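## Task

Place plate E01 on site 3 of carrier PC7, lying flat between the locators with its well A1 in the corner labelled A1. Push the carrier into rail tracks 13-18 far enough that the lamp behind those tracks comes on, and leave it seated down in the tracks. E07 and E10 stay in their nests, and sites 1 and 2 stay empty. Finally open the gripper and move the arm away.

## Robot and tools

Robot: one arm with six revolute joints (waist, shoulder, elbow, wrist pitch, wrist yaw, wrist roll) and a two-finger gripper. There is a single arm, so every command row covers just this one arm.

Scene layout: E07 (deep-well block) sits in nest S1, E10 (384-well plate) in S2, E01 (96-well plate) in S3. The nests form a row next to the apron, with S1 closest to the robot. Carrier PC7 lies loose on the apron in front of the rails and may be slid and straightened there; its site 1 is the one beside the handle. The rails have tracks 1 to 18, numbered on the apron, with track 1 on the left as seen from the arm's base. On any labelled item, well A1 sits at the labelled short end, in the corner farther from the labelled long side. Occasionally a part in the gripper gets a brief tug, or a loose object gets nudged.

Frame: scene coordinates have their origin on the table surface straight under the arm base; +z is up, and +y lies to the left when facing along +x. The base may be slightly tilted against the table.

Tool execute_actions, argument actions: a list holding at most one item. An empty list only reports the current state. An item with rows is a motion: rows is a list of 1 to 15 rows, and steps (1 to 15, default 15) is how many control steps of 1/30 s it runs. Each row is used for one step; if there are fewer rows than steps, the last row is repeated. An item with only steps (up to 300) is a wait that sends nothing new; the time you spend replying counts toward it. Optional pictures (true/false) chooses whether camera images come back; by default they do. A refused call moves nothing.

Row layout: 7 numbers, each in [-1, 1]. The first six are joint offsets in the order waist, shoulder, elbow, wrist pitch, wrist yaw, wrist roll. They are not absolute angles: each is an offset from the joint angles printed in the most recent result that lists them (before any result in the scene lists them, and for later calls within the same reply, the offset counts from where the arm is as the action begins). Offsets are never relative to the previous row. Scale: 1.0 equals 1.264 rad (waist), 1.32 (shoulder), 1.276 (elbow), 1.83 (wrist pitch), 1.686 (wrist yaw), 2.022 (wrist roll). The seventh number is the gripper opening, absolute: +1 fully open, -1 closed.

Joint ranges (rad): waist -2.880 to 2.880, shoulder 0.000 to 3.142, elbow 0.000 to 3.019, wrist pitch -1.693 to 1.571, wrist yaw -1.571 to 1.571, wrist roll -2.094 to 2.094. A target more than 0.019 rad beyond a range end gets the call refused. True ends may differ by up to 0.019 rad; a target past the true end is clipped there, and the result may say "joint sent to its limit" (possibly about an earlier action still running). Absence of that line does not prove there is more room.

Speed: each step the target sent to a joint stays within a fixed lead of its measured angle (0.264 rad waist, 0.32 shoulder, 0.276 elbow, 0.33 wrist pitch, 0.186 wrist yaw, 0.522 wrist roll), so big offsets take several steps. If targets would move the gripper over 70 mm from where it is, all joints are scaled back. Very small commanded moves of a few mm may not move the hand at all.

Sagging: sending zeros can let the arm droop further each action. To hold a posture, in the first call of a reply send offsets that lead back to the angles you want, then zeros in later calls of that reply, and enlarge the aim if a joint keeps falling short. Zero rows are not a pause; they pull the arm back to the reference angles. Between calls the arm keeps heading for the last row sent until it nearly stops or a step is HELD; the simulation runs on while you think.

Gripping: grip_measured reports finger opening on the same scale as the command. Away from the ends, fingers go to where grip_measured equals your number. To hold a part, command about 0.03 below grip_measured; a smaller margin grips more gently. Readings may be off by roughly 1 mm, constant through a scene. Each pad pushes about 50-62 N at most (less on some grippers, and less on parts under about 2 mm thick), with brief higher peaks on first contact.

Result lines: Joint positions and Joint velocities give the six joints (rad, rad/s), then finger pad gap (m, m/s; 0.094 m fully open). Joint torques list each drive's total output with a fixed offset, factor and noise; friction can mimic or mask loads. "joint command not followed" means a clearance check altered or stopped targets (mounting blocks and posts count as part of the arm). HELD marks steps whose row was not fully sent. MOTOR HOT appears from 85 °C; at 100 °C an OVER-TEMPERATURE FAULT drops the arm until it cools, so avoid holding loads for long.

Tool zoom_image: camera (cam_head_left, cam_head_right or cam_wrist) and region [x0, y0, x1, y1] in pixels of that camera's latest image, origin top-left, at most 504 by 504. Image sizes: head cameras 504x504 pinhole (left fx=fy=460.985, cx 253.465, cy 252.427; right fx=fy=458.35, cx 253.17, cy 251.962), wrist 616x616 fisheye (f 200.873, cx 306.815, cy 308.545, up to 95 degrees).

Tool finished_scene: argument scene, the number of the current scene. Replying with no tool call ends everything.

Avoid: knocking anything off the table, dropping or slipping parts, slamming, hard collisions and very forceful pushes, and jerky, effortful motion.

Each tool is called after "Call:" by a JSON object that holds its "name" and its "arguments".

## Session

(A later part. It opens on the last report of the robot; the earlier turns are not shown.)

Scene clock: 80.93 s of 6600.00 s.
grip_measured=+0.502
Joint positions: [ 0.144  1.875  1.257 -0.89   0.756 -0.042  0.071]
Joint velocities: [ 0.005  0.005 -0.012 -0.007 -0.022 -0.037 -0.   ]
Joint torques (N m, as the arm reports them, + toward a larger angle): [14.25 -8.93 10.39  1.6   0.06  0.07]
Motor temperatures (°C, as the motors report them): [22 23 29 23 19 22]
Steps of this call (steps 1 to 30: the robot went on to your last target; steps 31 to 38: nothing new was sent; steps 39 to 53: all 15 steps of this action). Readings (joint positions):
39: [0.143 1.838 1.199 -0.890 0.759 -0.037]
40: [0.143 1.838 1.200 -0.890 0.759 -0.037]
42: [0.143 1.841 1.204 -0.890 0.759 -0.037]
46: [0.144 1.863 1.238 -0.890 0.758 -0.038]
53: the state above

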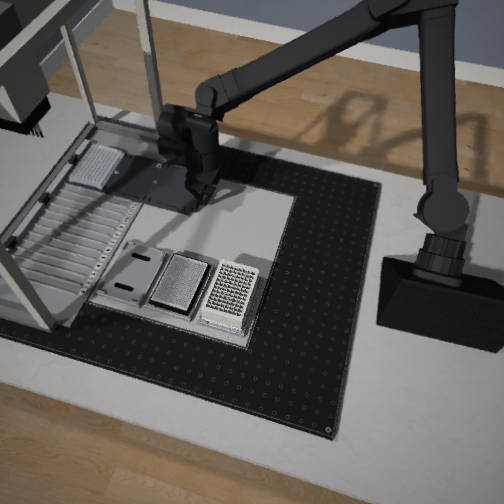

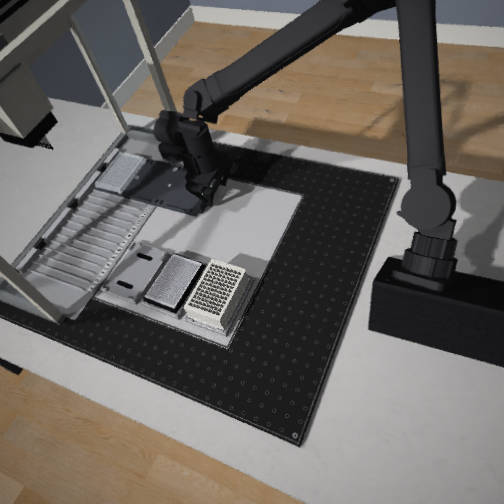

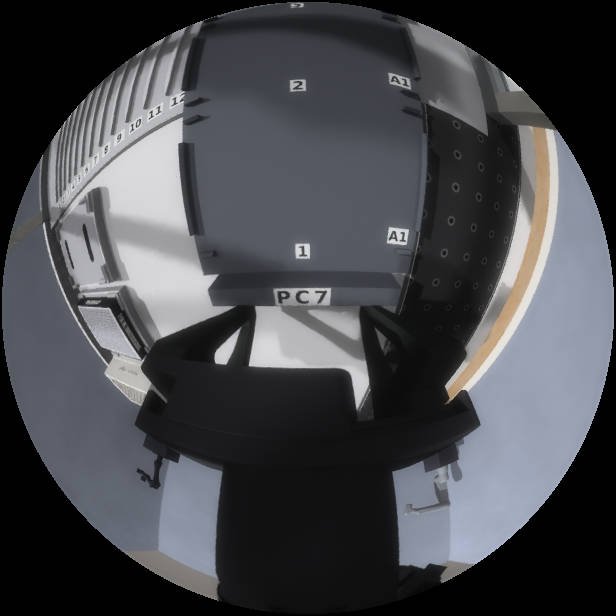

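Call:
{"name": "execute_actions", "arguments": {"actions": [{"rows":[[0.005,0.028,0.06,0.02,0,0,0.5],[0.005,0.034,0.07,0.022,0,0,0.5],[0.005,0.04,0.08,0.025,0,0,0.5],[0.005,0.045,0.09,0.025,0,0,0.5]]}]}}

Scene clock: 82.67 s of 6600.00 s.
grip_measured=+0.502
Joint positions: [ 0.147  1.891  1.281 -0.893  0.76  -0.046  0.071]
Joint velocities: [-0.024  0.005 -0.007  0.007 -0.11   0.051 -0.001]
Joint torques (N m, as the arm reports them, + toward a larger angle): [15.01 -8.15 12.86  2.29 -0.15  0.05]
Motor temperatures (°C, as the motors report them): [22 23 29 23 19 22]
Steps of this call (steps 1 to 15: the robot went on to your last target; steps 16 to 37: nothing new was sent; steps 38 to 52: all 15 steps of this action). Readings (joint positions):
38: [0.145 1.875 1.258 -0.890 0.755 -0.043]
39: [0.145 1.876 1.260 -0.890 0.755 -0.044]
41: [0.145 1.884 1.272 -0.890 0.755 -0.045]
45: [0.147 1.891 1.281 -0.893 0.760 -0.046]
52: the state above

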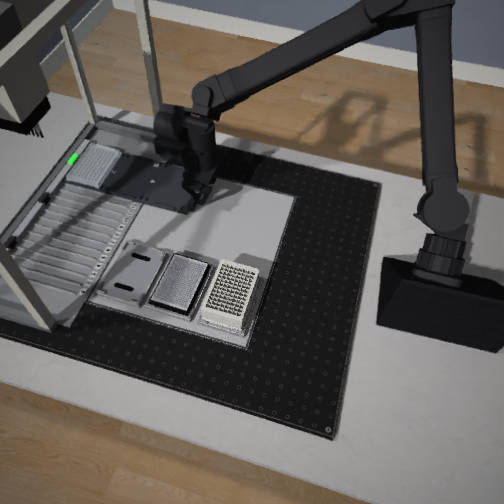

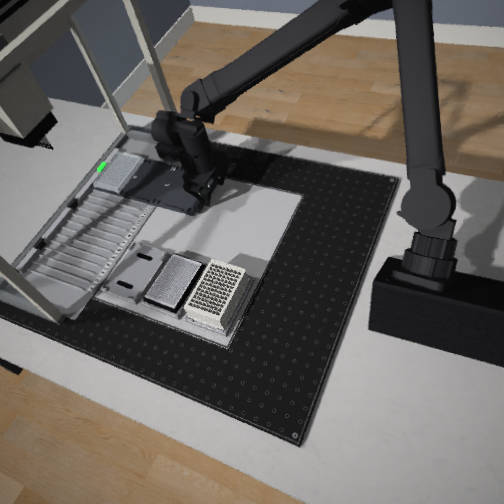

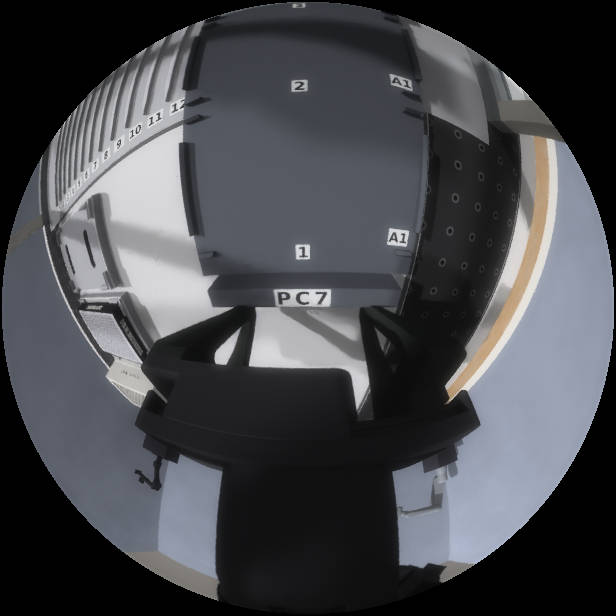

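Call:
{"name": "execute_actions", "arguments": {"actions": [{"rows":[[0,0,0.01,-0.02,0,0,0.5],[0,0,0,-0.04,0,0,0.5],[0,-0.01,0,-0.06,0,0,0.5],[0,-0.03,0,-0.07,0,0,0.5],[0,-0.05,-0.02,-0.08,0,0,0.5],[0.02,-0.08,-0.04,-0.08,0,0,0.5],[0.03,-0.11,-0.07,-0.08,0,0,0.5],[0.04,-0.14,-0.1,-0.08,0,0,0.5],[0.05,-0.17,-0.13,-0.08,0,0,0.5],[0.05,-0.2,-0.17,-0.08,0,0,0.5],[0.05,-0.24,-0.21,-0.08,0,0,0.5],[0.05,-0.28,-0.25,-0.08,0,0,0.5],[0.05,-0.32,-0.3,-0.08,0,0,0.5]]}], "pictures": false}}

Call:
{"name": "execute_actions", "arguments": {"actions": [{"steps":12}]}}

Call:
{"name": "zoom_image", "arguments": {"camera": "cam_head_left", "region": [50,120,210,230]}}

Scene clock: 85.60 s of 6600.00 s.
grip_measured=+0.502
Joint positions: [ 0.211  1.488  0.927 -1.027  0.76  -0.046  0.071]
Joint velocities: [ 0.103 -1.275 -0.759 -0.188  0.007 -0.125 -0.   ]
Joint torques (N m, as the arm reports them, + toward a larger angle): [ 8.98 -2.41  7.34  0.72 -0.05  0.  ]
Motor temperatures (°C, as the motors report them): [22 23 29 23 19 22]
Steps of this call (steps 1 to 15: the robot went on to your last target; steps 16 to 73: nothing new was sent; steps 74 to 88: all 15 steps of this action). Readings (joint positions):
74: [0.147 1.891 1.281 -0.903 0.760 -0.046]
75: [0.147 1.891 1.281 -0.915 0.760 -0.046]
77: [0.147 1.890 1.281 -0.959 0.760 -0.046]
81: [0.152 1.834 1.221 -1.007 0.760 -0.046]
88: the state above

Scene clock: 86.00 s of 6600.00 s.
grip_measured=+0.502
Joint positions: [ 0.212  1.455  0.903 -1.034  0.76  -0.046  0.071]
Joint velocities: [-0.005 -0.005  0.007  0.007 -0.051  0.037 -0.   ]
Joint torques (N m, as the arm reports them, + toward a larger angle): [ 9.16 -5.18  5.36  0.52 -0.05  0.  ]
Motor temperatures (°C, as the motors report them): [22 23 29 23 19 22]
Steps of this call (steps 1 to 12: the robot went on to your last target). Readings (joint positions):
1: [0.212 1.453 0.909 -1.032 0.760 -0.046]
2: [0.212 1.433 0.903 -1.034 0.760 -0.046]
4: [0.212 1.426 0.903 -1.034 0.760 -0.046]
8: [0.212 1.445 0.903 -1.034 0.760 -0.046]
12: the state above

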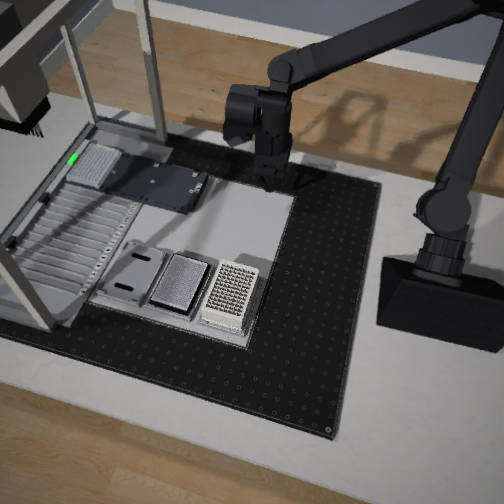

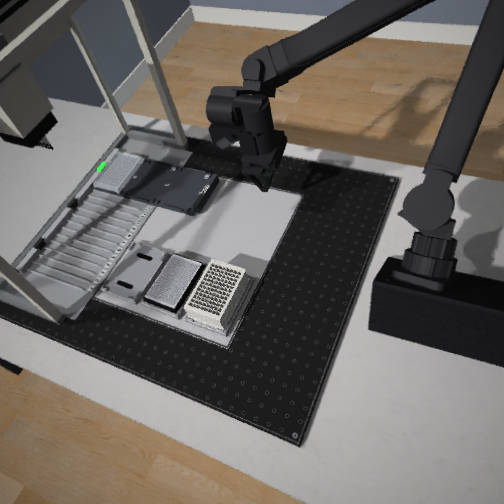

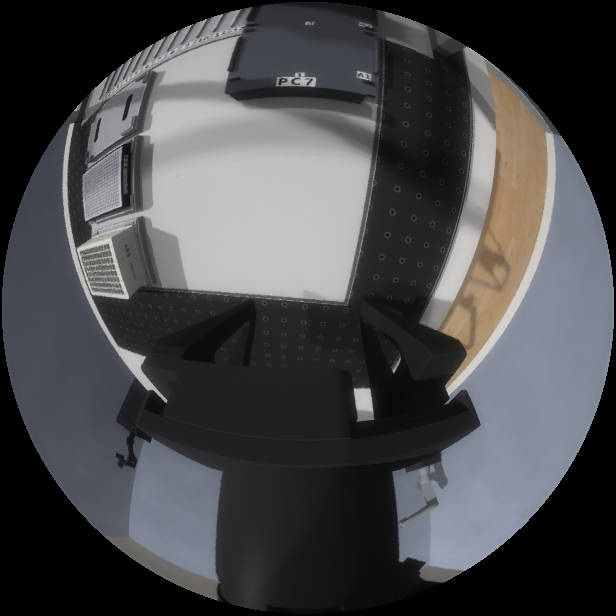

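Region (50, 120, 210, 230) of cam_head_left's 504x504 image, scaled by 3.150, with more detail than that image has; it fills the top 346 rows of this view, and the rest is white.

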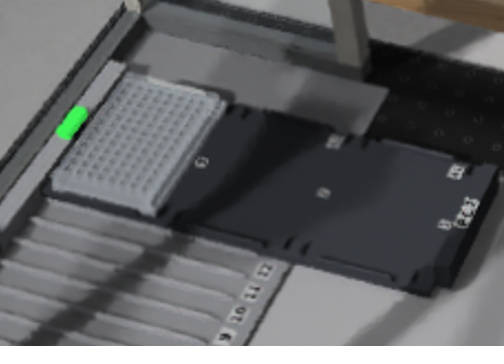

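Call:
{"name": "zoom_image", "arguments": {"camera": "cam_head_left", "region": [58,140,138,205]}}

Region (58, 140, 138, 205) of cam_head_left's 504x504 image, scaled by 6.300, with more detail than that image has; it fills the top 410 rows of this view, and the rest is white.

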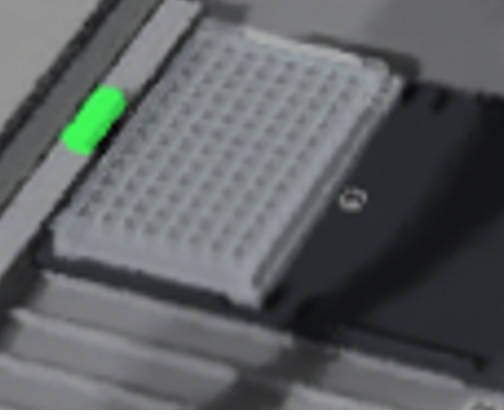

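The rail and tabs overlap the skirt, so the plate is seated.

Call:
{"name": "finished_scene", "arguments": {"scene": 2}}

The scene is finished: the task was done.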